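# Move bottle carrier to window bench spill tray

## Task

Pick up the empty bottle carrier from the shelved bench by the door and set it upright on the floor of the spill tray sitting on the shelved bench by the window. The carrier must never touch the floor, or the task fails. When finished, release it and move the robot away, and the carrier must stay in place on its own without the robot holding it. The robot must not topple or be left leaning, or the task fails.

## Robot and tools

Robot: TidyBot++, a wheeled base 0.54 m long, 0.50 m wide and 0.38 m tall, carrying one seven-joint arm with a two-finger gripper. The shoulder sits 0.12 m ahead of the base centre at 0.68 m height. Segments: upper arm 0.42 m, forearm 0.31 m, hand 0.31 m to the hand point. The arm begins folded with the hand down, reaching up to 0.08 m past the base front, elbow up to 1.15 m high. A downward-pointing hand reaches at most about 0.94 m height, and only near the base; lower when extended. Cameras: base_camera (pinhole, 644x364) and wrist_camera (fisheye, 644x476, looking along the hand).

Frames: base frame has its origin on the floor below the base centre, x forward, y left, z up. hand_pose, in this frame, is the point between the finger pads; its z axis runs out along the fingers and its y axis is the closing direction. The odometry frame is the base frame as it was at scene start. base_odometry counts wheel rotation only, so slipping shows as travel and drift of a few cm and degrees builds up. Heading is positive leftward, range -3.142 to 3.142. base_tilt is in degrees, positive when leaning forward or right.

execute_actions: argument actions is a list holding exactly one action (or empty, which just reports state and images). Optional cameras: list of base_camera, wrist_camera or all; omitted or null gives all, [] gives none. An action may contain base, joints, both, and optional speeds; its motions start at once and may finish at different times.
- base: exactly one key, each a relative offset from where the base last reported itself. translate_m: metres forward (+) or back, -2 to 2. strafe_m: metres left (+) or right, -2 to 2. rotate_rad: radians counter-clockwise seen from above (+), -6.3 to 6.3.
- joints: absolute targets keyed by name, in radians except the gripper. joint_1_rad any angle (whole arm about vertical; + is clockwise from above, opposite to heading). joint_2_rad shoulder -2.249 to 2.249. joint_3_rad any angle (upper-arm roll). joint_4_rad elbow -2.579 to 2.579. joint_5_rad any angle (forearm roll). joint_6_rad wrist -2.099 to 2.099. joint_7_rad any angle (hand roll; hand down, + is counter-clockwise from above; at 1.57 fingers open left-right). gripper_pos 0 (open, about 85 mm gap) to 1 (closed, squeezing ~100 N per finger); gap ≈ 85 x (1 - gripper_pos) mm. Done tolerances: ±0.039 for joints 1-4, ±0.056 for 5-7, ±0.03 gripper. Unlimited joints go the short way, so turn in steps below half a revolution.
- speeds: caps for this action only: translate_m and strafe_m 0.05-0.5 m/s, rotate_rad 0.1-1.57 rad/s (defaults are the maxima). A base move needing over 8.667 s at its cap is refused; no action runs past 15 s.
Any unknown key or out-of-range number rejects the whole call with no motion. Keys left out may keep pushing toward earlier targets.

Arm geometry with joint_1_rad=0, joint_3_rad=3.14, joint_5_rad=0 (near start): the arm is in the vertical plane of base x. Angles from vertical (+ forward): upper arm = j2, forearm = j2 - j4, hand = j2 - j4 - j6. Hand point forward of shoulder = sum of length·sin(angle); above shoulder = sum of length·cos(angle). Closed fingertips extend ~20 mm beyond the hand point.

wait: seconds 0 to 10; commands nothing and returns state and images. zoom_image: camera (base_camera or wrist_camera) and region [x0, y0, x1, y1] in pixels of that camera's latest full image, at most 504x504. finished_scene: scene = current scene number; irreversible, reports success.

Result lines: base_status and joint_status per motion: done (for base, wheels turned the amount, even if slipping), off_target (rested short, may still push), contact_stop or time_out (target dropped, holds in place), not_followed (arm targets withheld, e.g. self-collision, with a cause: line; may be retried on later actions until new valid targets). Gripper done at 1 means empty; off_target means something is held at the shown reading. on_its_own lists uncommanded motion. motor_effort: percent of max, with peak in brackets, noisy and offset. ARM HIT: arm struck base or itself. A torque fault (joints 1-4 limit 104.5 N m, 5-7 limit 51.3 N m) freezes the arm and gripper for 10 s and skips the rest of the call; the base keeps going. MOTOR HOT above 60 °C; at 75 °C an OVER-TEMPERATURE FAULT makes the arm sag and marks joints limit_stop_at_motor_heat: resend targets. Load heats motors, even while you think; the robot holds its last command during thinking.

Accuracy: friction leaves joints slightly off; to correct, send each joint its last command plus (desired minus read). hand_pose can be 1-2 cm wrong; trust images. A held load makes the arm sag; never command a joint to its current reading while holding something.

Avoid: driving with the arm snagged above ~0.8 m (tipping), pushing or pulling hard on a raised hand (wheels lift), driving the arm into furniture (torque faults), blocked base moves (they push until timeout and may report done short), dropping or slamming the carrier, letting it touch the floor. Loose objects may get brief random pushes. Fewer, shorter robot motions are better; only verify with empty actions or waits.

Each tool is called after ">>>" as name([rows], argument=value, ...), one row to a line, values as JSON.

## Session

>>> execute_actions(actions=[])

Scene clock: 0.00 s.
base_odometry: x=+0.000 y=+0.000 heading=+0.000 (m, m, rad; odometry frame)
base_tilt: forward=-0.2 right=+0.0 (deg)
base_status: not commanded
joint_positions: joint_1_rad=-0.031 joint_2_rad=-0.313 joint_3_rad=+3.157 joint_4_rad=-2.515 joint_5_rad=-0.039 joint_6_rad=-0.840 joint_7_rad=+1.587 gripper_pos=+0.000
joint_status: not commanded
motor_effort: joint_1_rad=-1 joint_2_rad=-2 joint_3_rad=-1 joint_4_rad=+14 joint_5_rad=+0 joint_6_rad=-1 joint_7_rad=+0 (%)
hand_pose: x=+0.2740 y=+0.0133 z=+0.5870 quat_wxyz=(-0.017, +0.999, +0.004, +0.049) (m; base frame)
pictures: base_camera, wrist_camera
Images, in order (width x height): base_camera 644x364, wrist_camera 644x476.

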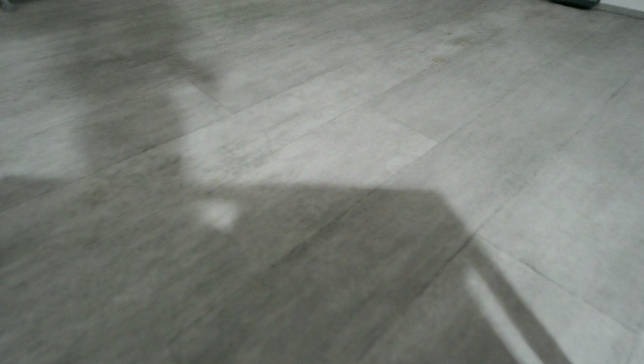

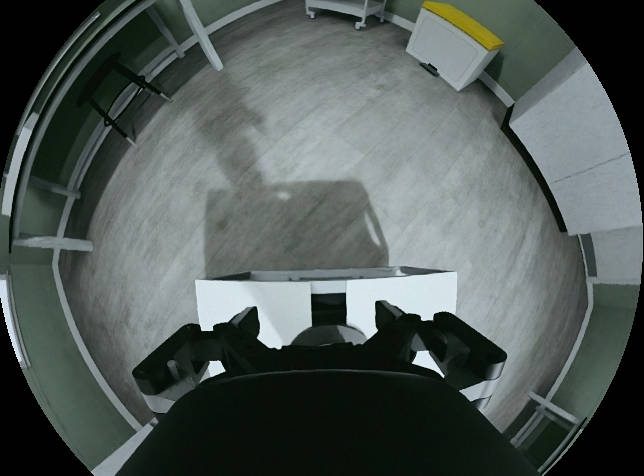

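>>> execute_actions([
  {"base":{"rotate_rad":-2.2},"joints":{"joint_1_rad":0,"joint_2_rad":-0.3,"joint_4_rad":-1.6,"joint_6_rad":-0.4,"joint_5_rad":0.03,"joint_3_rad":3.14,"joint_7_rad":1.57}},
])

Scene clock: 7.90 s.
base_odometry: x=+0.000 y=+0.000 heading=-2.199 (m, m, rad; odometry frame)
base_tilt: forward=-0.2 right=-0.1 (deg)
base_status: done
joint_positions: joint_1_rad=-0.017 joint_2_rad=-0.313 joint_3_rad=+3.157 joint_4_rad=-1.612 joint_5_rad=+0.004 joint_6_rad=-0.422 joint_7_rad=+1.587 gripper_pos=+0.000
joint_status: all done
motor_effort: joint_1_rad=-1(1) joint_2_rad=-10(12) joint_3_rad=-1(1) joint_4_rad=+23(24) joint_5_rad=+1(1) joint_6_rad=+7(7) joint_7_rad=+0(1) (%)
hand_pose: x=+0.6003 y=+0.0000 z=+1.1203 quat_wxyz=(+0.005, +0.758, +0.007, +0.652) (m; base frame)
pictures: base_camera, wrist_camera
Images, in order (width x height): base_camera 644x364, wrist_camera 644x476.

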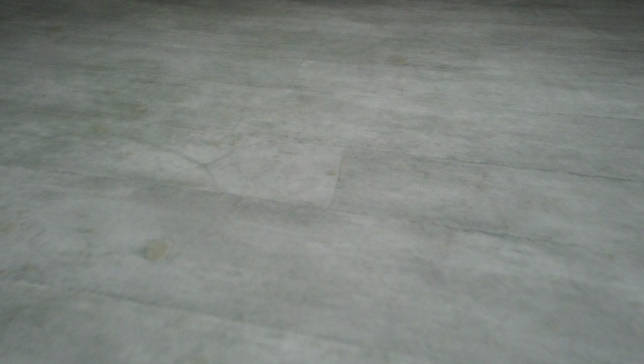

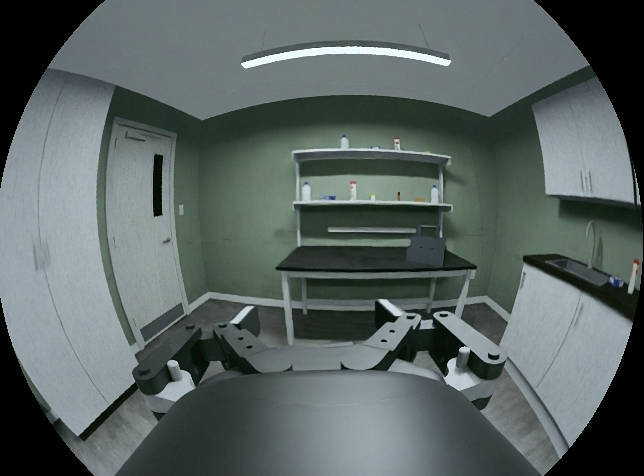

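>>> execute_actions([
  {"base":{"rotate_rad":-0.24},"joints":{"joint_2_rad":0.05,"joint_4_rad":-1.1,"joint_6_rad":-0.7}},
], cameras=[])

>>> execute_actions([
  {"base":{"strafe_m":-0.35}},
], cameras=[])

>>> execute_actions([
  {"base":{"translate_m":1.15}},
])

Scene clock: 17.13 s.
base_odometry: x=+0.000 y=+0.000 heading=-2.438 (m, m, rad; odometry frame)
base_tilt: forward=-0.2 right=+0.0 (deg)
base_status: done
joint_positions: joint_1_rad=-0.012 joint_2_rad=+0.036 joint_3_rad=+3.153 joint_4_rad=-1.117 joint_5_rad=+0.005 joint_6_rad=-0.675 joint_7_rad=+1.587 gripper_pos=+0.000
joint_status: all done
motor_effort: joint_1_rad=+0(1) joint_2_rad=-22(24) joint_3_rad=-1(1) joint_4_rad=+22(23) joint_5_rad=+1(0) joint_6_rad=+7(6) joint_7_rad=+0(0) (%)
hand_pose: x=+0.7225 y=+0.0010 z=+1.1508 quat_wxyz=(+0.007, +0.792, +0.008, +0.611) (m; base frame)
pictures: none
No camera images: the call's "cameras" was empty. Leave "cameras" out to get every camera's image.

Scene clock: 19.17 s.
base_odometry: x=-0.226 y=+0.267 heading=-2.439 (m, m, rad; odometry frame)
base_tilt: forward=-0.2 right=+0.0 (deg)
base_status: done
joint_positions: joint_1_rad=-0.007 joint_2_rad=+0.036 joint_3_rad=+3.152 joint_4_rad=-1.117 joint_5_rad=+0.006 joint_6_rad=-0.675 joint_7_rad=+1.587 gripper_pos=+0.000
joint_status: not commanded
motor_effort: joint_1_rad=-1(3) joint_2_rad=-22(24) joint_3_rad=-2(4) joint_4_rad=+23(22) joint_5_rad=+0(1) joint_6_rad=+7(7) joint_7_rad=+0(0) (%)
hand_pose: x=+0.7224 y=-0.0016 z=+1.1511 quat_wxyz=(+0.009, +0.792, +0.006, +0.611) (m; base frame)
pictures: none
No camera images: the call's "cameras" was empty. Leave "cameras" out to get every camera's image.

Scene clock: 22.83 s.
base_odometry: x=-1.104 y=-0.475 heading=-2.439 (m, m, rad; odometry frame)
base_tilt: forward=-0.2 right=-0.1 (deg)
base_status: done
joint_positions: joint_1_rad=-0.007 joint_2_rad=+0.042 joint_3_rad=+3.152 joint_4_rad=-1.113 joint_5_rad=+0.006 joint_6_rad=-0.678 joint_7_rad=+1.587 gripper_pos=+0.000
joint_status: not commanded
motor_effort: joint_1_rad=+0(2) joint_2_rad=-23(26) joint_3_rad=-1(3) joint_4_rad=+22(23) joint_5_rad=-1(0) joint_6_rad=+7(7) joint_7_rad=+0(0) (%)
hand_pose: x=+0.7252 y=-0.0016 z=+1.1483 quat_wxyz=(+0.009, +0.794, +0.006, +0.608) (m; base frame)
pictures: base_camera, wrist_camera
Images, in order (width x height): base_camera 644x364, wrist_camera 644x476.

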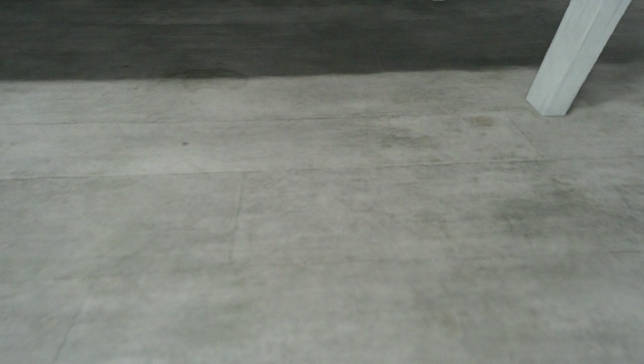

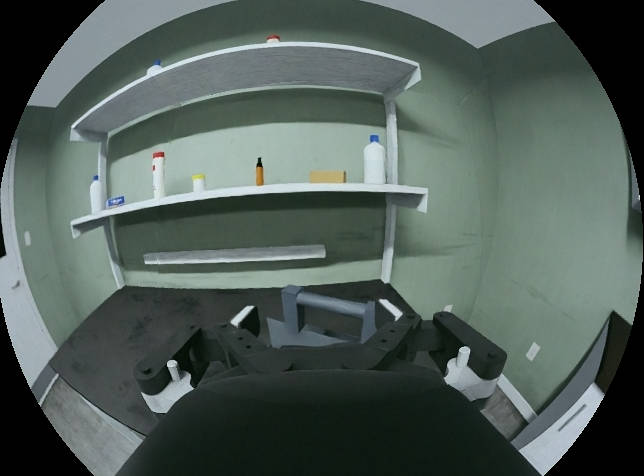

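>>> execute_actions([
  {"base":{"translate_m":-0.17}},
], cameras=[])

>>> execute_actions([
  {"base":{"rotate_rad":-0.4},"joints":{"joint_7_rad":-0.04,"gripper_pos":0.33,"joint_2_rad":0.13,"joint_6_rad":-0.72}},
], cameras=[])

>>> execute_actions([
  {"base":{"strafe_m":0.39}},
])

Scene clock: 39.43 s.
base_odometry: x=-0.975 y=-0.365 heading=-2.439 (m, m, rad; odometry frame)
base_tilt: forward=-0.2 right=+0.0 (deg)
base_status: done
joint_positions: joint_1_rad=-0.006 joint_2_rad=+0.044 joint_3_rad=+3.151 joint_4_rad=-1.111 joint_5_rad=+0.009 joint_6_rad=-0.679 joint_7_rad=+1.587 gripper_pos=+0.000
joint_status: not commanded
motor_effort: joint_1_rad=-1(3) joint_2_rad=-22(27) joint_3_rad=-1(2) joint_4_rad=+21(24) joint_5_rad=+0(1) joint_6_rad=+6(8) joint_7_rad=+0(0) (%)
hand_pose: x=+0.7259 y=-0.0017 z=+1.1477 quat_wxyz=(+0.010, +0.794, +0.007, +0.608) (m; base frame)
pictures: none
No camera images: the call's "cameras" was empty. Leave "cameras" out to get every camera's image.

Scene clock: 41.27 s.
base_odometry: x=-0.975 y=-0.365 heading=-2.838 (m, m, rad; odometry frame)
base_tilt: forward=-0.2 right=+0.0 (deg)
base_status: done
joint_positions: joint_1_rad=+0.002 joint_2_rad=+0.108 joint_3_rad=+3.149 joint_4_rad=-1.111 joint_5_rad=+0.009 joint_6_rad=-0.695 joint_7_rad=-0.022 gripper_pos=+0.330
joint_status: all done
motor_effort: joint_1_rad=-1(4) joint_2_rad=-26(26) joint_3_rad=-1(2) joint_4_rad=+22(22) joint_5_rad=+0(2) joint_6_rad=+7(8) joint_7_rad=+0(0) (%)
hand_pose: x=+0.7528 y=-0.0062 z=+1.1036 quat_wxyz=(-0.407, +0.570, -0.586, +0.408) (m; base frame)
pictures: none
No camera images: the call's "cameras" was empty. Leave "cameras" out to get every camera's image.

Scene clock: 43.40 s.
base_odometry: x=-0.859 y=-0.738 heading=-2.839 (m, m, rad; odometry frame)
base_tilt: forward=-0.2 right=-0.1 (deg)
base_status: done
joint_positions: joint_1_rad=+0.001 joint_2_rad=+0.108 joint_3_rad=+3.148 joint_4_rad=-1.111 joint_5_rad=+0.009 joint_6_rad=-0.695 joint_7_rad=-0.022 gripper_pos=+0.330
joint_status: not commanded
motor_effort: joint_1_rad=+0(3) joint_2_rad=-26(27) joint_3_rad=-1(1) joint_4_rad=+23(23) joint_5_rad=+0(1) joint_6_rad=+7(7) joint_7_rad=+1(0) (%)
hand_pose: x=+0.7528 y=-0.0048 z=+1.1034 quat_wxyz=(-0.407, +0.571, -0.586, +0.408) (m; base frame)
pictures: base_camera, wrist_camera
Images, in order (width x height): base_camera 644x364, wrist_camera 644x476.

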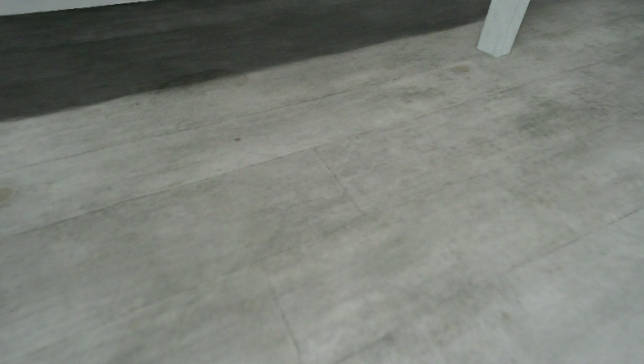

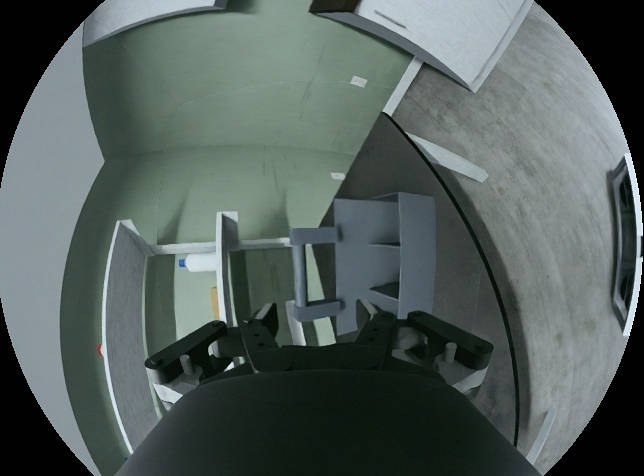

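>>> execute_actions([
  {"base":{"translate_m":0.19},"speeds":{"translate_m":0.25},"joints":{"joint_2_rad":0.185,"joint_6_rad":-0.72}},
], cameras=["wrist_camera"])

Scene clock: 51.57 s.
base_odometry: x=-1.040 y=-0.794 heading=-2.839 (m, m, rad; odometry frame)
base_tilt: forward=-0.2 right=-0.1 (deg)
base_status: done
joint_positions: joint_1_rad=+0.001 joint_2_rad=+0.173 joint_3_rad=+3.148 joint_4_rad=-1.108 joint_5_rad=+0.009 joint_6_rad=-0.697 joint_7_rad=-0.022 gripper_pos=+0.330
joint_status: all done
motor_effort: joint_1_rad=+0(3) joint_2_rad=-29(31) joint_3_rad=-1(2) joint_4_rad=+23(25) joint_5_rad=+0(1) joint_6_rad=+6(8) joint_7_rad=+0(0) (%)
hand_pose: x=+0.7787 y=-0.0049 z=+1.0622 quat_wxyz=(-0.388, +0.583, -0.598, +0.389) (m; base frame)
pictures: wrist_camera
Images, in order (width x height): wrist_camera 644x476.

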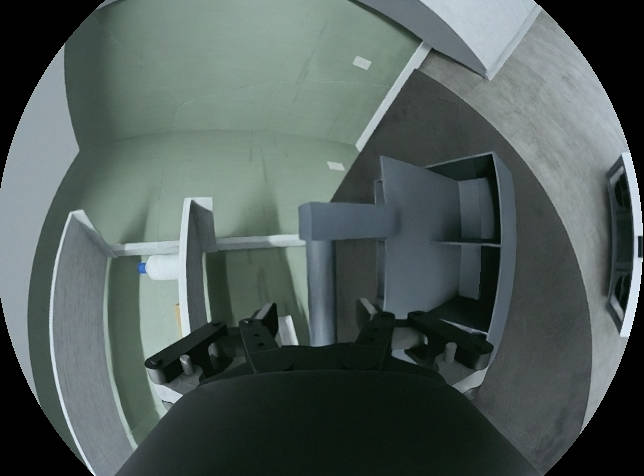

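>>> execute_actions([
  {"base":{"strafe_m":-0.018},"joints":{"joint_2_rad":0.205}},
], cameras=[])

>>> execute_actions([
  {"base":{"translate_m":0.055},"speeds":{"translate_m":0.1}},
], cameras=["wrist_camera"])

Scene clock: 59.33 s.
base_odometry: x=-1.046 y=-0.777 heading=-2.838 (m, m, rad; odometry frame)
base_tilt: forward=-0.2 right=-0.1 (deg)
base_status: done
joint_positions: joint_1_rad=+0.002 joint_2_rad=+0.185 joint_3_rad=+3.148 joint_4_rad=-1.108 joint_5_rad=+0.009 joint_6_rad=-0.698 joint_7_rad=-0.022 gripper_pos=+0.330
joint_status: all done
motor_effort: joint_1_rad=+0(4) joint_2_rad=-29(30) joint_3_rad=-2(2) joint_4_rad=+23(23) joint_5_rad=+0(2) joint_6_rad=+6(6) joint_7_rad=+0(0) (%)
hand_pose: x=+0.7829 y=-0.0053 z=+1.0546 quat_wxyz=(-0.384, +0.585, -0.601, +0.386) (m; base frame)
pictures: none
No camera images: the call's "cameras" was empty. Leave "cameras" out to get every camera's image.

Scene clock: 60.43 s.
base_odometry: x=-1.099 y=-0.794 heading=-2.839 (m, m, rad; odometry frame)
base_tilt: forward=-0.2 right=-0.1 (deg)
base_status: done
joint_positions: joint_1_rad=+0.002 joint_2_rad=+0.193 joint_3_rad=+3.148 joint_4_rad=-1.108 joint_5_rad=+0.009 joint_6_rad=-0.700 joint_7_rad=-0.022 gripper_pos=+0.330
joint_status: not commanded
motor_effort: joint_1_rad=-1(3) joint_2_rad=-28(32) joint_3_rad=-2(1) joint_4_rad=+22(23) joint_5_rad=+1(0) joint_6_rad=+6(7) joint_7_rad=+0(1) (%)
hand_pose: x=+0.7856 y=-0.0053 z=+1.0490 quat_wxyz=(-0.381, +0.587, -0.603, +0.383) (m; base frame)
pictures: wrist_camera
Images, in order (width x height): wrist_camera 644x476.

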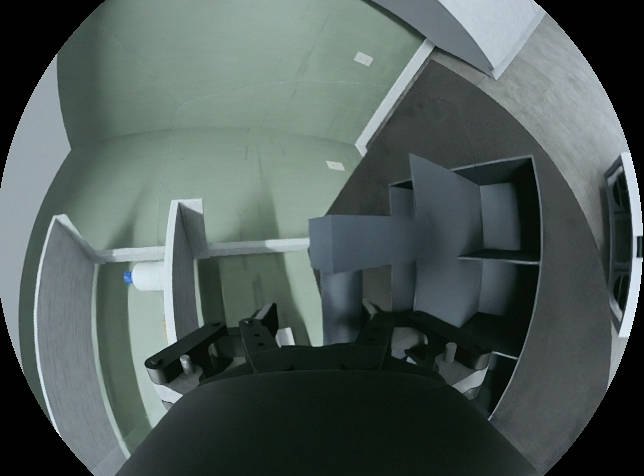

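>>> execute_actions([
  {"joints":{"joint_2_rad":0.24}},
], cameras=[])

>>> execute_actions([
  {"base":{"translate_m":0.012},"speeds":{"translate_m":0.1}},
], cameras=["wrist_camera"])

>>> execute_actions([
  {"joints":{"gripper_pos":1}},
], cameras=["wrist_camera"])

Scene clock: 65.60 s.
base_odometry: x=-1.099 y=-0.794 heading=-2.839 (m, m, rad; odometry frame)
base_tilt: forward=-0.2 right=-0.1 (deg)
base_status: not commanded
joint_positions: joint_1_rad=+0.002 joint_2_rad=+0.222 joint_3_rad=+3.148 joint_4_rad=-1.108 joint_5_rad=+0.009 joint_6_rad=-0.700 joint_7_rad=-0.022 gripper_pos=+0.330
joint_status: all done
motor_effort: joint_1_rad=+0(0) joint_2_rad=-30(31) joint_3_rad=-1(1) joint_4_rad=+22(24) joint_5_rad=+0(0) joint_6_rad=+7(7) joint_7_rad=+1(0) (%)
hand_pose: x=+0.7962 y=-0.0054 z=+1.0291 quat_wxyz=(-0.372, +0.593, -0.608, +0.374) (m; base frame)
pictures: none
No camera images: the call's "cameras" was empty. Leave "cameras" out to get every camera's image.

Scene clock: 66.27 s.
base_odometry: x=-1.110 y=-0.797 heading=-2.839 (m, m, rad; odometry frame)
base_tilt: forward=-0.2 right=-0.1 (deg)
base_status: done
joint_positions: joint_1_rad=+0.002 joint_2_rad=+0.228 joint_3_rad=+3.148 joint_4_rad=-1.108 joint_5_rad=+0.009 joint_6_rad=-0.700 joint_7_rad=-0.022 gripper_pos=+0.330
joint_status: not commanded
motor_effort: joint_1_rad=+0(3) joint_2_rad=-30(35) joint_3_rad=-1(3) joint_4_rad=+22(23) joint_5_rad=+0(1) joint_6_rad=+6(7) joint_7_rad=+0(1) (%)
hand_pose: x=+0.7981 y=-0.0054 z=+1.0253 quat_wxyz=(-0.370, +0.594, -0.609, +0.372) (m; base frame)
pictures: wrist_camera
Images, in order (width x height): wrist_camera 644x476.

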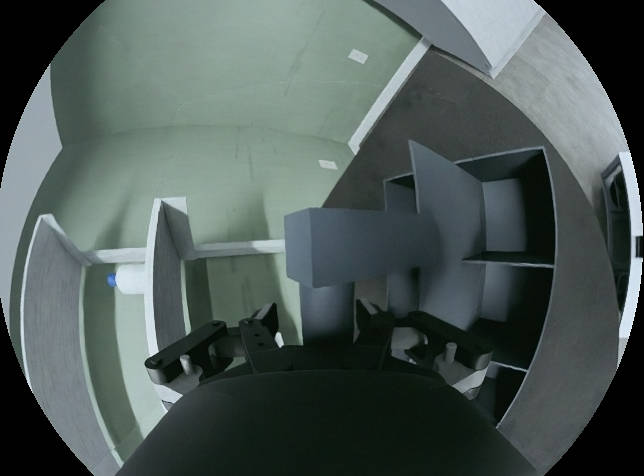

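Scene clock: 67.17 s.
base_odometry: x=-1.110 y=-0.797 heading=-2.839 (m, m, rad; odometry frame)
base_tilt: forward=-0.2 right=-0.1 (deg)
base_status: not commanded
joint_positions: joint_1_rad=+0.002 joint_2_rad=+0.228 joint_3_rad=+3.148 joint_4_rad=-1.108 joint_5_rad=+0.009 joint_6_rad=-0.702 joint_7_rad=-0.022 gripper_pos=+0.761
joint_status: gripper_pos off_target (ended at +0.761, target +1.000)
motor_effort: joint_1_rad=-1(1) joint_2_rad=-30(32) joint_3_rad=-1(2) joint_4_rad=+24(24) joint_5_rad=+1(1) joint_6_rad=+7(8) joint_7_rad=+1(1) (%)
hand_pose: x=+0.7980 y=-0.0054 z=+1.0245 quat_wxyz=(-0.370, +0.594, -0.610, +0.372) (m; base frame)
pictures: wrist_camera
Images, in order (width x height): wrist_camera 644x476.

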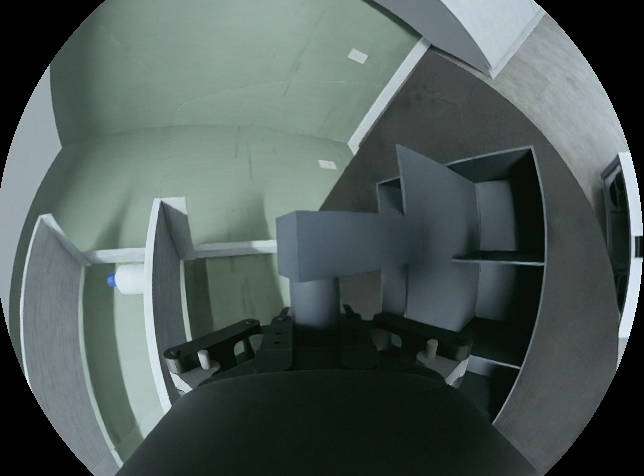

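>>> execute_actions([
  {"joints":{"joint_2_rad":0.1,"joint_4_rad":-0.85,"joint_6_rad":-1.0}},
], cameras=[])

>>> execute_actions([
  {"joints":{"joint_2_rad":-0.3,"joint_4_rad":-1.0,"joint_6_rad":-1.3},"base":{"translate_m":-1.0},"speeds":{"translate_m":0.4}},
], cameras=["wrist_camera"])

>>> execute_actions([
  {"base":{"rotate_rad":-2.67},"speeds":{"rotate_rad":1.0}},
])

Scene clock: 76.80 s.
base_odometry: x=-1.110 y=-0.797 heading=-2.839 (m, m, rad; odometry frame)
base_tilt: forward=-0.1 right=-0.1 (deg)
base_status: not commanded
joint_positions: joint_1_rad=+0.002 joint_2_rad=+0.117 joint_3_rad=+3.148 joint_4_rad=-0.872 joint_5_rad=+0.009 joint_6_rad=-0.991 joint_7_rad=-0.022 gripper_pos=+0.761
joint_status: all done
motor_effort: joint_1_rad=+0(1) joint_2_rad=-27(39) joint_3_rad=-1(2) joint_4_rad=+24(29) joint_5_rad=+0(1) joint_6_rad=+10(10) joint_7_rad=+0(1) (%)
hand_pose: x=+0.7164 y=-0.0055 z=+1.1485 quat_wxyz=(-0.387, +0.582, -0.600, +0.389) (m; base frame)
pictures: none
No camera images: the call's "cameras" was empty. Leave "cameras" out to get every camera's image.

Scene clock: 80.57 s.
base_odometry: x=-0.156 y=-0.498 heading=-2.838 (m, m, rad; odometry frame)
base_tilt: forward=-0.2 right=-0.1 (deg)
base_status: done
joint_positions: joint_1_rad=+0.002 joint_2_rad=-0.293 joint_3_rad=+3.147 joint_4_rad=-1.001 joint_5_rad=+0.013 joint_6_rad=-1.297 joint_7_rad=-0.022 gripper_pos=+0.761
joint_status: all done
motor_effort: joint_1_rad=+0(2) joint_2_rad=-7(35) joint_3_rad=-1(1) joint_4_rad=+20(25) joint_5_rad=+0(1) joint_6_rad=+9(9) joint_7_rad=+0(0) (%)
hand_pose: x=+0.4846 y=-0.0061 z=+1.1922 quat_wxyz=(-0.379, +0.586, -0.607, +0.381) (m; base frame)
pictures: wrist_camera
Images, in order (width x height): wrist_camera 644x476.

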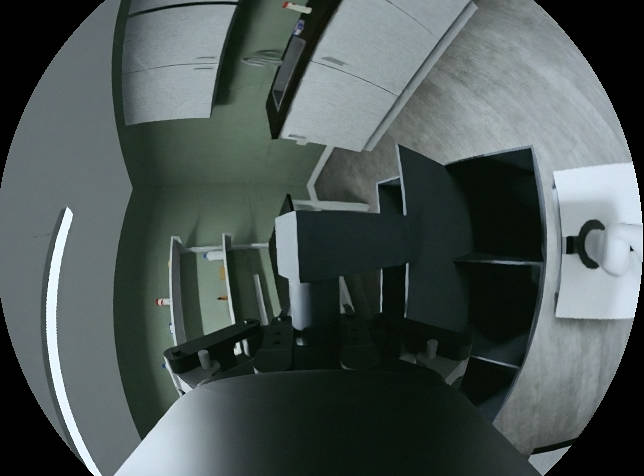

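Scene clock: 84.17 s.
base_odometry: x=-0.156 y=-0.498 heading=+0.776 (m, m, rad; odometry frame)
base_tilt: forward=-0.2 right=-0.1 (deg)
base_status: done
joint_positions: joint_1_rad=+0.002 joint_2_rad=-0.293 joint_3_rad=+3.147 joint_4_rad=-1.002 joint_5_rad=+0.013 joint_6_rad=-1.297 joint_7_rad=-0.022 gripper_pos=+0.761
joint_status: not commanded
motor_effort: joint_1_rad=-1(1) joint_2_rad=-8(9) joint_3_rad=-1(2) joint_4_rad=+21(20) joint_5_rad=+0(2) joint_6_rad=+9(10) joint_7_rad=+0(0) (%)
hand_pose: x=+0.4846 y=-0.0061 z=+1.1920 quat_wxyz=(-0.379, +0.586, -0.607, +0.381) (m; base frame)
pictures: base_camera, wrist_camera
Images, in order (width x height): base_camera 644x364, wrist_camera 644x476.

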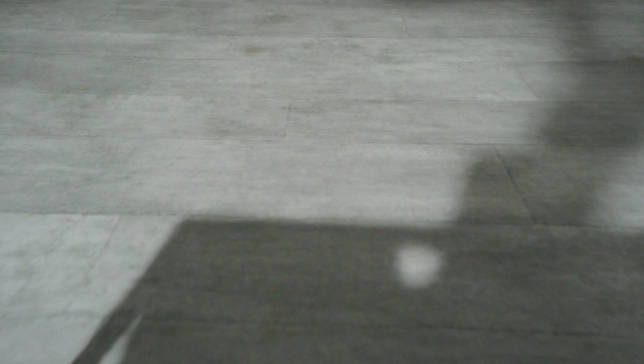

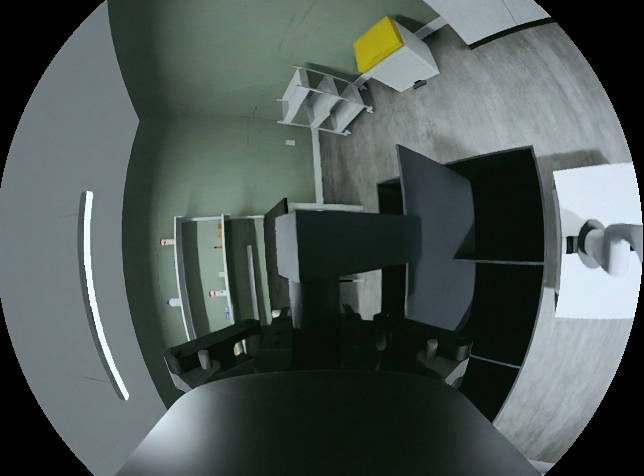

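>>> execute_actions([
  {"base":{"strafe_m":0.5}},
], cameras=[])

>>> execute_actions([
  {"base":{"translate_m":1.15},"joints":{"joint_1_rad":-0.8,"joint_2_rad":-0.1,"joint_4_rad":-0.85,"joint_6_rad":-1.17}},
])

Scene clock: 93.00 s.
base_odometry: x=-0.506 y=-0.140 heading=+0.775 (m, m, rad; odometry frame)
base_tilt: forward=-0.2 right=-0.1 (deg)
base_status: done
joint_positions: joint_1_rad=+0.002 joint_2_rad=-0.293 joint_3_rad=+3.146 joint_4_rad=-1.002 joint_5_rad=+0.015 joint_6_rad=-1.297 joint_7_rad=-0.022 gripper_pos=+0.761
joint_status: not commanded
motor_effort: joint_1_rad=+0(1) joint_2_rad=-8(9) joint_3_rad=-1(2) joint_4_rad=+21(22) joint_5_rad=+0(2) joint_6_rad=+9(9) joint_7_rad=+0(0) (%)
hand_pose: x=+0.4846 y=-0.0059 z=+1.1919 quat_wxyz=(-0.379, +0.586, -0.606, +0.382) (m; base frame)
pictures: none
No camera images: the call's "cameras" was empty. Leave "cameras" out to get every camera's image.

Scene clock: 96.67 s.
base_odometry: x=+0.315 y=+0.665 heading=+0.776 (m, m, rad; odometry frame)
base_tilt: forward=-0.2 right=-0.1 (deg)
base_status: done
joint_positions: joint_1_rad=-0.781 joint_2_rad=-0.097 joint_3_rad=+3.146 joint_4_rad=-0.883 joint_5_rad=+0.015 joint_6_rad=-1.209 joint_7_rad=-0.022 gripper_pos=+0.761
joint_status: all done
motor_effort: joint_1_rad=+0(2) joint_2_rad=-17(19) joint_3_rad=-1(3) joint_4_rad=+21(22) joint_5_rad=+0(1) joint_6_rad=+9(9) joint_7_rad=+0(0) (%)
hand_pose: x=+0.4535 y=+0.3239 z=+1.1946 quat_wxyz=(-0.500, +0.770, -0.335, +0.211) (m; base frame)
pictures: base_camera, wrist_camera
Images, in order (width x height): base_camera 644x364, wrist_camera 644x476.

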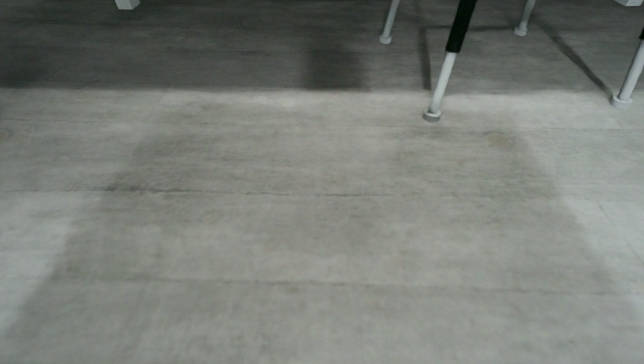

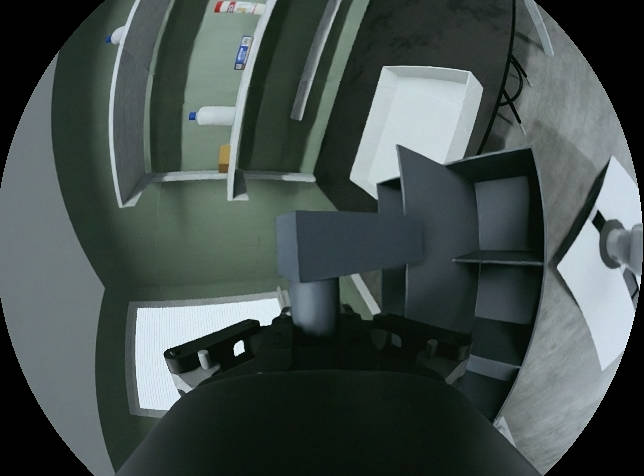

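>>> execute_actions([
  {"base":{"strafe_m":0.15},"joints":{"joint_1_rad":0.015}},
], cameras=[])

>>> execute_actions([
  {"base":{"translate_m":0.13},"speeds":{"translate_m":0.15},"joints":{"joint_2_rad":0.07,"joint_4_rad":-0.7,"joint_6_rad":-1.23}},
], cameras=["wrist_camera"])

Scene clock: 107.87 s.
base_odometry: x=+0.210 y=+0.772 heading=+0.775 (m, m, rad; odometry frame)
base_tilt: forward=-0.2 right=-0.1 (deg)
base_status: done
joint_positions: joint_1_rad=-0.005 joint_2_rad=-0.090 joint_3_rad=+3.146 joint_4_rad=-0.880 joint_5_rad=+0.015 joint_6_rad=-1.208 joint_7_rad=-0.022 gripper_pos=+0.761
joint_status: all done
motor_effort: joint_1_rad=+0(2) joint_2_rad=-17(20) joint_3_rad=-1(1) joint_4_rad=+21(23) joint_5_rad=+0(2) joint_6_rad=+9(10) joint_7_rad=+0(0) (%)
hand_pose: x=+0.5876 y=-0.0032 z=+1.1933 quat_wxyz=(-0.382, +0.587, -0.602, +0.384) (m; base frame)
pictures: none
No camera images: the call's "cameras" was empty. Leave "cameras" out to get every camera's image.

Scene clock: 109.40 s.
base_odometry: x=+0.303 y=+0.864 heading=+0.776 (m, m, rad; odometry frame)
base_tilt: forward=-0.2 right=-0.1 (deg)
base_status: done
joint_positions: joint_1_rad=-0.004 joint_2_rad=+0.090 joint_3_rad=+3.146 joint_4_rad=-0.732 joint_5_rad=+0.015 joint_6_rad=-1.222 joint_7_rad=-0.022 gripper_pos=+0.761
joint_status: all done
motor_effort: joint_1_rad=+0(1) joint_2_rad=-25(30) joint_3_rad=-1(2) joint_4_rad=+21(23) joint_5_rad=+1(1) joint_6_rad=+9(10) joint_7_rad=+0(0) (%)
hand_pose: x=+0.6643 y=-0.0029 z=+1.1729 quat_wxyz=(-0.368, +0.596, -0.611, +0.370) (m; base frame)
pictures: wrist_camera
Images, in order (width x height): wrist_camera 644x476.

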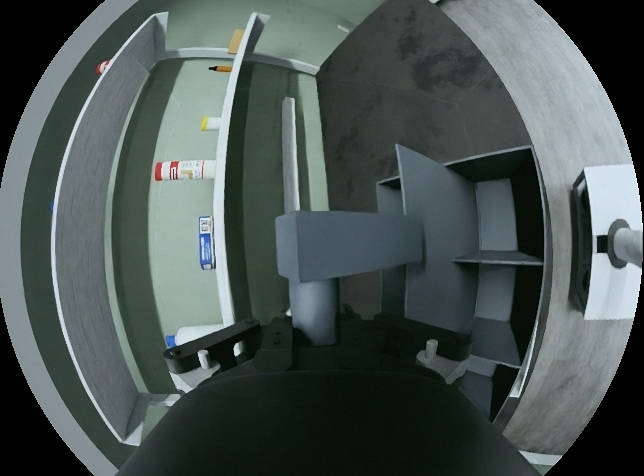

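>>> execute_actions([
  {"base":{"translate_m":0.04},"speeds":{"translate_m":0.1},"joints":{"joint_1_rad":-0.45}},
])

Scene clock: 118.47 s.
base_odometry: x=+0.331 y=+0.892 heading=+0.776 (m, m, rad; odometry frame)
base_tilt: forward=-0.2 right=-0.1 (deg)
base_status: done
joint_positions: joint_1_rad=-0.432 joint_2_rad=+0.089 joint_3_rad=+3.146 joint_4_rad=-0.731 joint_5_rad=+0.015 joint_6_rad=-1.223 joint_7_rad=-0.022 gripper_pos=+0.761
joint_status: all done
motor_effort: joint_1_rad=-1(2) joint_2_rad=-24(29) joint_3_rad=-1(3) joint_4_rad=+21(22) joint_5_rad=+0(1) joint_6_rad=+9(10) joint_7_rad=+0(0) (%)
hand_pose: x=+0.6154 y=+0.2231 z=+1.1741 quat_wxyz=(-0.438, +0.711, -0.470, +0.284) (m; base frame)
pictures: base_camera, wrist_camera
Images, in order (width x height): base_camera 644x364, wrist_camera 644x476.

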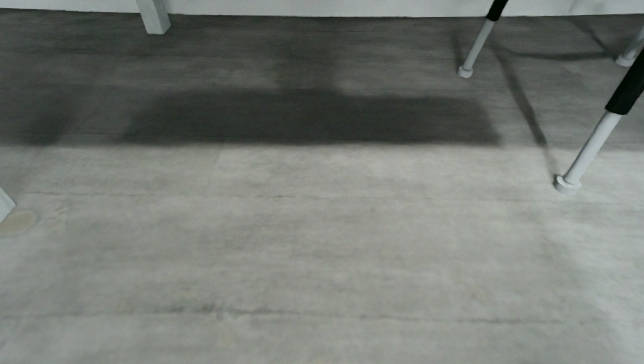

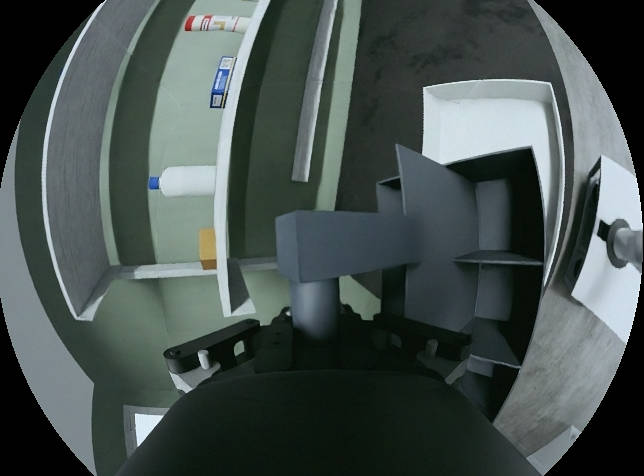

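>>> execute_actions([
  {"base":{"strafe_m":0.09},"speeds":{"strafe_m":0.15},"joints":{"joint_1_rad":0.015}},
], cameras=["wrist_camera"])

Scene clock: 136.60 s.
base_odometry: x=+0.268 y=+0.956 heading=+0.776 (m, m, rad; odometry frame)
base_tilt: forward=-0.2 right=-0.1 (deg)
base_status: done
joint_positions: joint_1_rad=-0.001 joint_2_rad=+0.089 joint_3_rad=+3.146 joint_4_rad=-0.730 joint_5_rad=+0.016 joint_6_rad=-1.225 joint_7_rad=-0.022 gripper_pos=+0.761
joint_status: all done
motor_effort: joint_1_rad=+0(3) joint_2_rad=-24(27) joint_3_rad=-1(4) joint_4_rad=+21(22) joint_5_rad=+0(2) joint_6_rad=+9(9) joint_7_rad=+0(0) (%)
hand_pose: x=+0.6630 y=-0.0048 z=+1.1741 quat_wxyz=(-0.367, +0.594, -0.612, +0.371) (m; base frame)
pictures: wrist_camera
Images, in order (width x height): wrist_camera 644x476.

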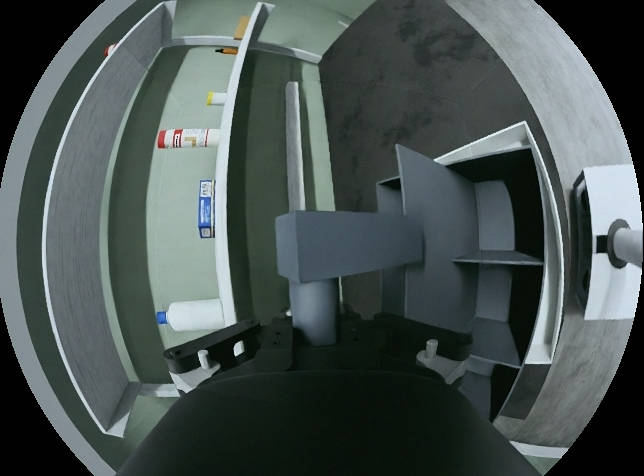

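>>> execute_actions([
  {"base":{"strafe_m":-0.105},"speeds":{"strafe_m":0.15},"joints":{"joint_1_rad":-0.135}},
], cameras=[])

>>> execute_actions([
  {"base":{"translate_m":-0.02},"speeds":{"translate_m":0.05},"joints":{"joint_2_rad":0.06,"joint_4_rad":-0.93,"joint_6_rad":-0.95}},
], cameras=["wrist_camera"])

Scene clock: 145.53 s.
base_odometry: x=+0.342 y=+0.882 heading=+0.776 (m, m, rad; odometry frame)
base_tilt: forward=-0.2 right=-0.1 (deg)
base_status: done
joint_positions: joint_1_rad=-0.120 joint_2_rad=+0.089 joint_3_rad=+3.146 joint_4_rad=-0.729 joint_5_rad=+0.016 joint_6_rad=-1.227 joint_7_rad=-0.022 gripper_pos=+0.761
joint_status: all done
motor_effort: joint_1_rad=+0(3) joint_2_rad=-24(28) joint_3_rad=-2(1) joint_4_rad=+22(23) joint_5_rad=+0(2) joint_6_rad=+9(10) joint_7_rad=+0(0) (%)
hand_pose: x=+0.6594 y=+0.0595 z=+1.1743 quat_wxyz=(-0.388, +0.630, -0.576, +0.349) (m; base frame)
pictures: none
No camera images: the call's "cameras" was empty. Leave "cameras" out to get every camera's image.

Scene clock: 146.77 s.
base_odometry: x=+0.328 y=+0.868 heading=+0.777 (m, m, rad; odometry frame)
base_tilt: forward=-0.2 right=-0.1 (deg)
base_status: done
joint_positions: joint_1_rad=-0.120 joint_2_rad=+0.085 joint_3_rad=+3.146 joint_4_rad=-0.938 joint_5_rad=+0.016 joint_6_rad=-0.991 joint_7_rad=-0.022 gripper_pos=+0.761
joint_status: all done
motor_effort: joint_1_rad=-1(1) joint_2_rad=-27(31) joint_3_rad=-2(2) joint_4_rad=+24(25) joint_5_rad=+0(1) joint_6_rad=+9(9) joint_7_rad=+0(0) (%)
hand_pose: x=+0.7007 y=+0.0648 z=+1.1310 quat_wxyz=(-0.397, +0.625, -0.569, +0.357) (m; base frame)
pictures: wrist_camera
Images, in order (width x height): wrist_camera 644x476.

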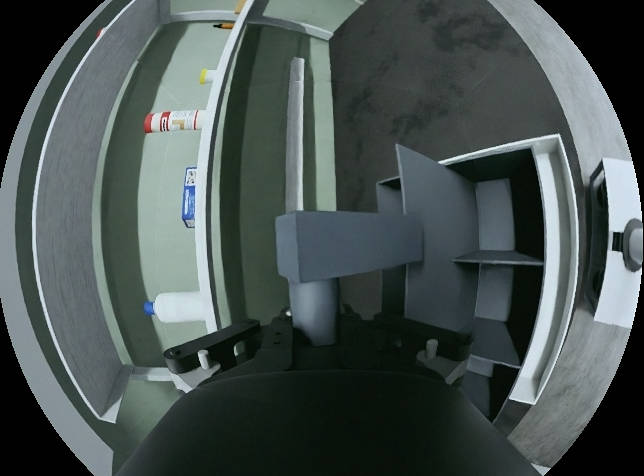

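>>> execute_actions([
  {"base":{"translate_m":-0.025},"speeds":{"translate_m":0.05},"joints":{"joint_2_rad":0.07,"joint_4_rad":-1.15,"joint_6_rad":-0.75}},
], cameras=["wrist_camera"])

Scene clock: 154.60 s.
base_odometry: x=+0.310 y=+0.850 heading=+0.777 (m, m, rad; odometry frame)
base_tilt: forward=-0.2 right=-0.1 (deg)
base_status: done
joint_positions: joint_1_rad=-0.120 joint_2_rad=+0.086 joint_3_rad=+3.146 joint_4_rad=-1.160 joint_5_rad=+0.016 joint_6_rad=-0.792 joint_7_rad=-0.022 gripper_pos=+0.761
joint_status: all done
motor_effort: joint_1_rad=-1(1) joint_2_rad=-28(33) joint_3_rad=-1(0) joint_4_rad=+26(27) joint_5_rad=+0(1) joint_6_rad=+9(9) joint_7_rad=+0(0) (%)
hand_pose: x=+0.7273 y=+0.0685 z=+1.0608 quat_wxyz=(-0.390, +0.631, -0.572, +0.350) (m; base frame)
pictures: wrist_camera
Images, in order (width x height): wrist_camera 644x476.

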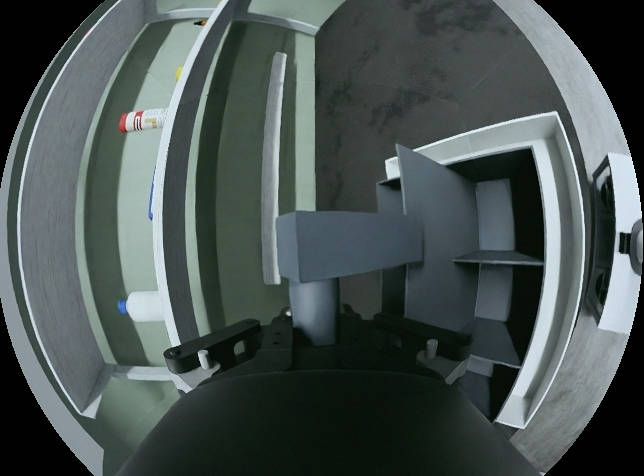

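>>> execute_actions([
  {"joints":{"joint_4_rad":-1.26,"joint_6_rad":-0.63}},
], cameras=["wrist_camera"])

Scene clock: 161.47 s.
base_odometry: x=+0.310 y=+0.850 heading=+0.777 (m, m, rad; odometry frame)
base_tilt: forward=-0.2 right=-0.1 (deg)
base_status: not commanded
joint_positions: joint_1_rad=-0.120 joint_2_rad=+0.086 joint_3_rad=+3.146 joint_4_rad=-1.271 joint_5_rad=+0.016 joint_6_rad=-0.672 joint_7_rad=-0.022 gripper_pos=+0.761
joint_status: all done
motor_effort: joint_1_rad=-1(1) joint_2_rad=-29(30) joint_3_rad=-1(1) joint_4_rad=+26(28) joint_5_rad=+0(0) joint_6_rad=+9(9) joint_7_rad=+0(0) (%)
hand_pose: x=+0.7377 y=+0.0701 z=+1.0298 quat_wxyz=(-0.393, +0.630, -0.570, +0.352) (m; base frame)
pictures: wrist_camera
Images, in order (width x height): wrist_camera 644x476.

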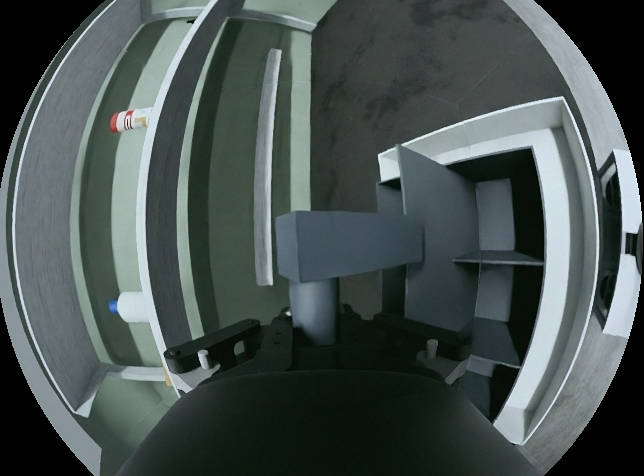

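Down inside; release.

>>> execute_actions([
  {"joints":{"gripper_pos":0.33}},
], cameras=["wrist_camera"])

>>> execute_actions([
  {"base":{"translate_m":-0.06},"speeds":{"translate_m":0.08}},
], cameras=["wrist_camera"])

Scene clock: 166.20 s.
base_odometry: x=+0.310 y=+0.850 heading=+0.777 (m, m, rad; odometry frame)
base_tilt: forward=-0.2 right=-0.1 (deg)
base_status: not commanded
joint_positions: joint_1_rad=-0.120 joint_2_rad=+0.083 joint_3_rad=+3.146 joint_4_rad=-1.266 joint_5_rad=+0.016 joint_6_rad=-0.654 joint_7_rad=-0.022 gripper_pos=+0.330
joint_status: all done
motor_effort: joint_1_rad=-1(0) joint_2_rad=-25(29) joint_3_rad=-1(1) joint_4_rad=+22(26) joint_5_rad=+0(0) joint_6_rad=+7(9) joint_7_rad=+0(0) (%)
hand_pose: x=+0.7394 y=+0.0703 z=+1.0398 quat_wxyz=(-0.401, +0.625, -0.565, +0.360) (m; base frame)
pictures: wrist_camera
Images, in order (width x height): wrist_camera 644x476.

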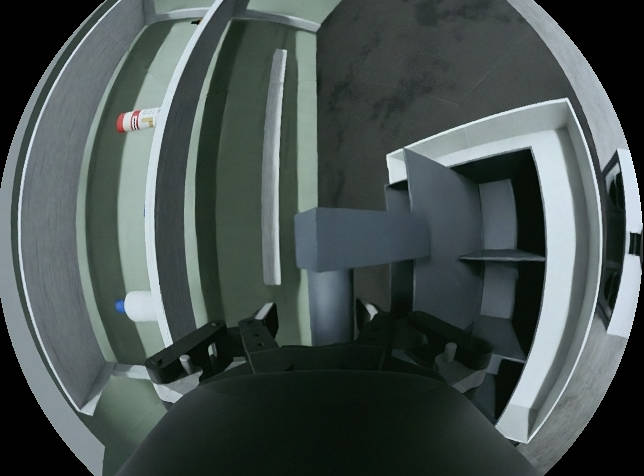

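Scene clock: 167.47 s.
base_odometry: x=+0.268 y=+0.808 heading=+0.777 (m, m, rad; odometry frame)
base_tilt: forward=-0.2 right=-0.1 (deg)
base_status: done
joint_positions: joint_1_rad=-0.120 joint_2_rad=+0.079 joint_3_rad=+3.146 joint_4_rad=-1.266 joint_5_rad=+0.016 joint_6_rad=-0.654 joint_7_rad=-0.022 gripper_pos=+0.330
joint_status: not commanded
motor_effort: joint_1_rad=-1(2) joint_2_rad=-25(30) joint_3_rad=-1(3) joint_4_rad=+22(23) joint_5_rad=+0(1) joint_6_rad=+6(7) joint_7_rad=+0(0) (%)
hand_pose: x=+0.7381 y=+0.0702 z=+1.0425 quat_wxyz=(-0.403, +0.624, -0.564, +0.361) (m; base frame)
pictures: wrist_camera
Images, in order (width x height): wrist_camera 644x476.

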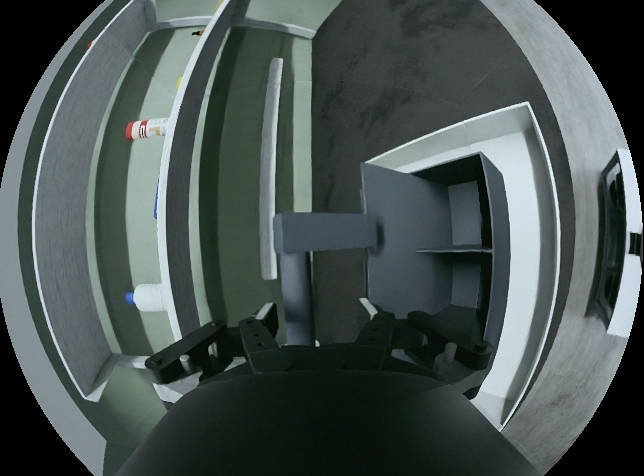

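>>> execute_actions([
  {"base":{"translate_m":-0.4},"joints":{"joint_7_rad":1.57,"joint_6_rad":-0.5}},
], cameras=["wrist_camera"])

>>> zoom_image(camera="wrist_camera", region=[220,190,440,350])

Scene clock: 173.50 s.
base_odometry: x=-0.017 y=+0.527 heading=+0.777 (m, m, rad; odometry frame)
base_tilt: forward=-0.2 right=-0.1 (deg)
base_status: done
joint_positions: joint_1_rad=-0.120 joint_2_rad=+0.071 joint_3_rad=+3.146 joint_4_rad=-1.265 joint_5_rad=+0.016 joint_6_rad=-0.524 joint_7_rad=+1.552 gripper_pos=+0.330
joint_status: all done
motor_effort: joint_1_rad=+0(3) joint_2_rad=-24(29) joint_3_rad=-1(4) joint_4_rad=+22(23) joint_5_rad=+0(1) joint_6_rad=+7(7) joint_7_rad=+0(0) (%)
hand_pose: x=+0.7490 y=+0.0720 z=+1.0854 quat_wxyz=(-0.033, +0.801, +0.042, +0.597) (m; base frame)
pictures: wrist_camera
Images, in order (width x height): wrist_camera 644x476.

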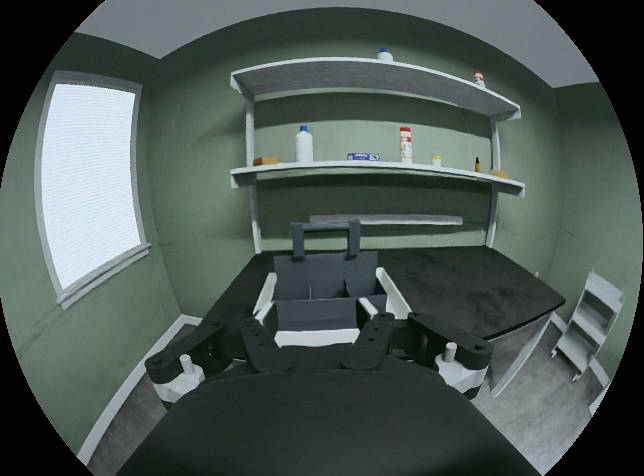

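Region (220, 190, 440, 350) of wrist_camera's 644x476 image, scaled by 2.291; it fills the top 367 rows of this view, and the rest is white.

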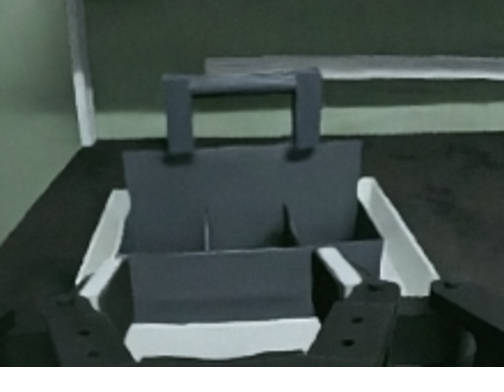

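>>> finished_scene(scene=2)

The scene is finished: the task was done.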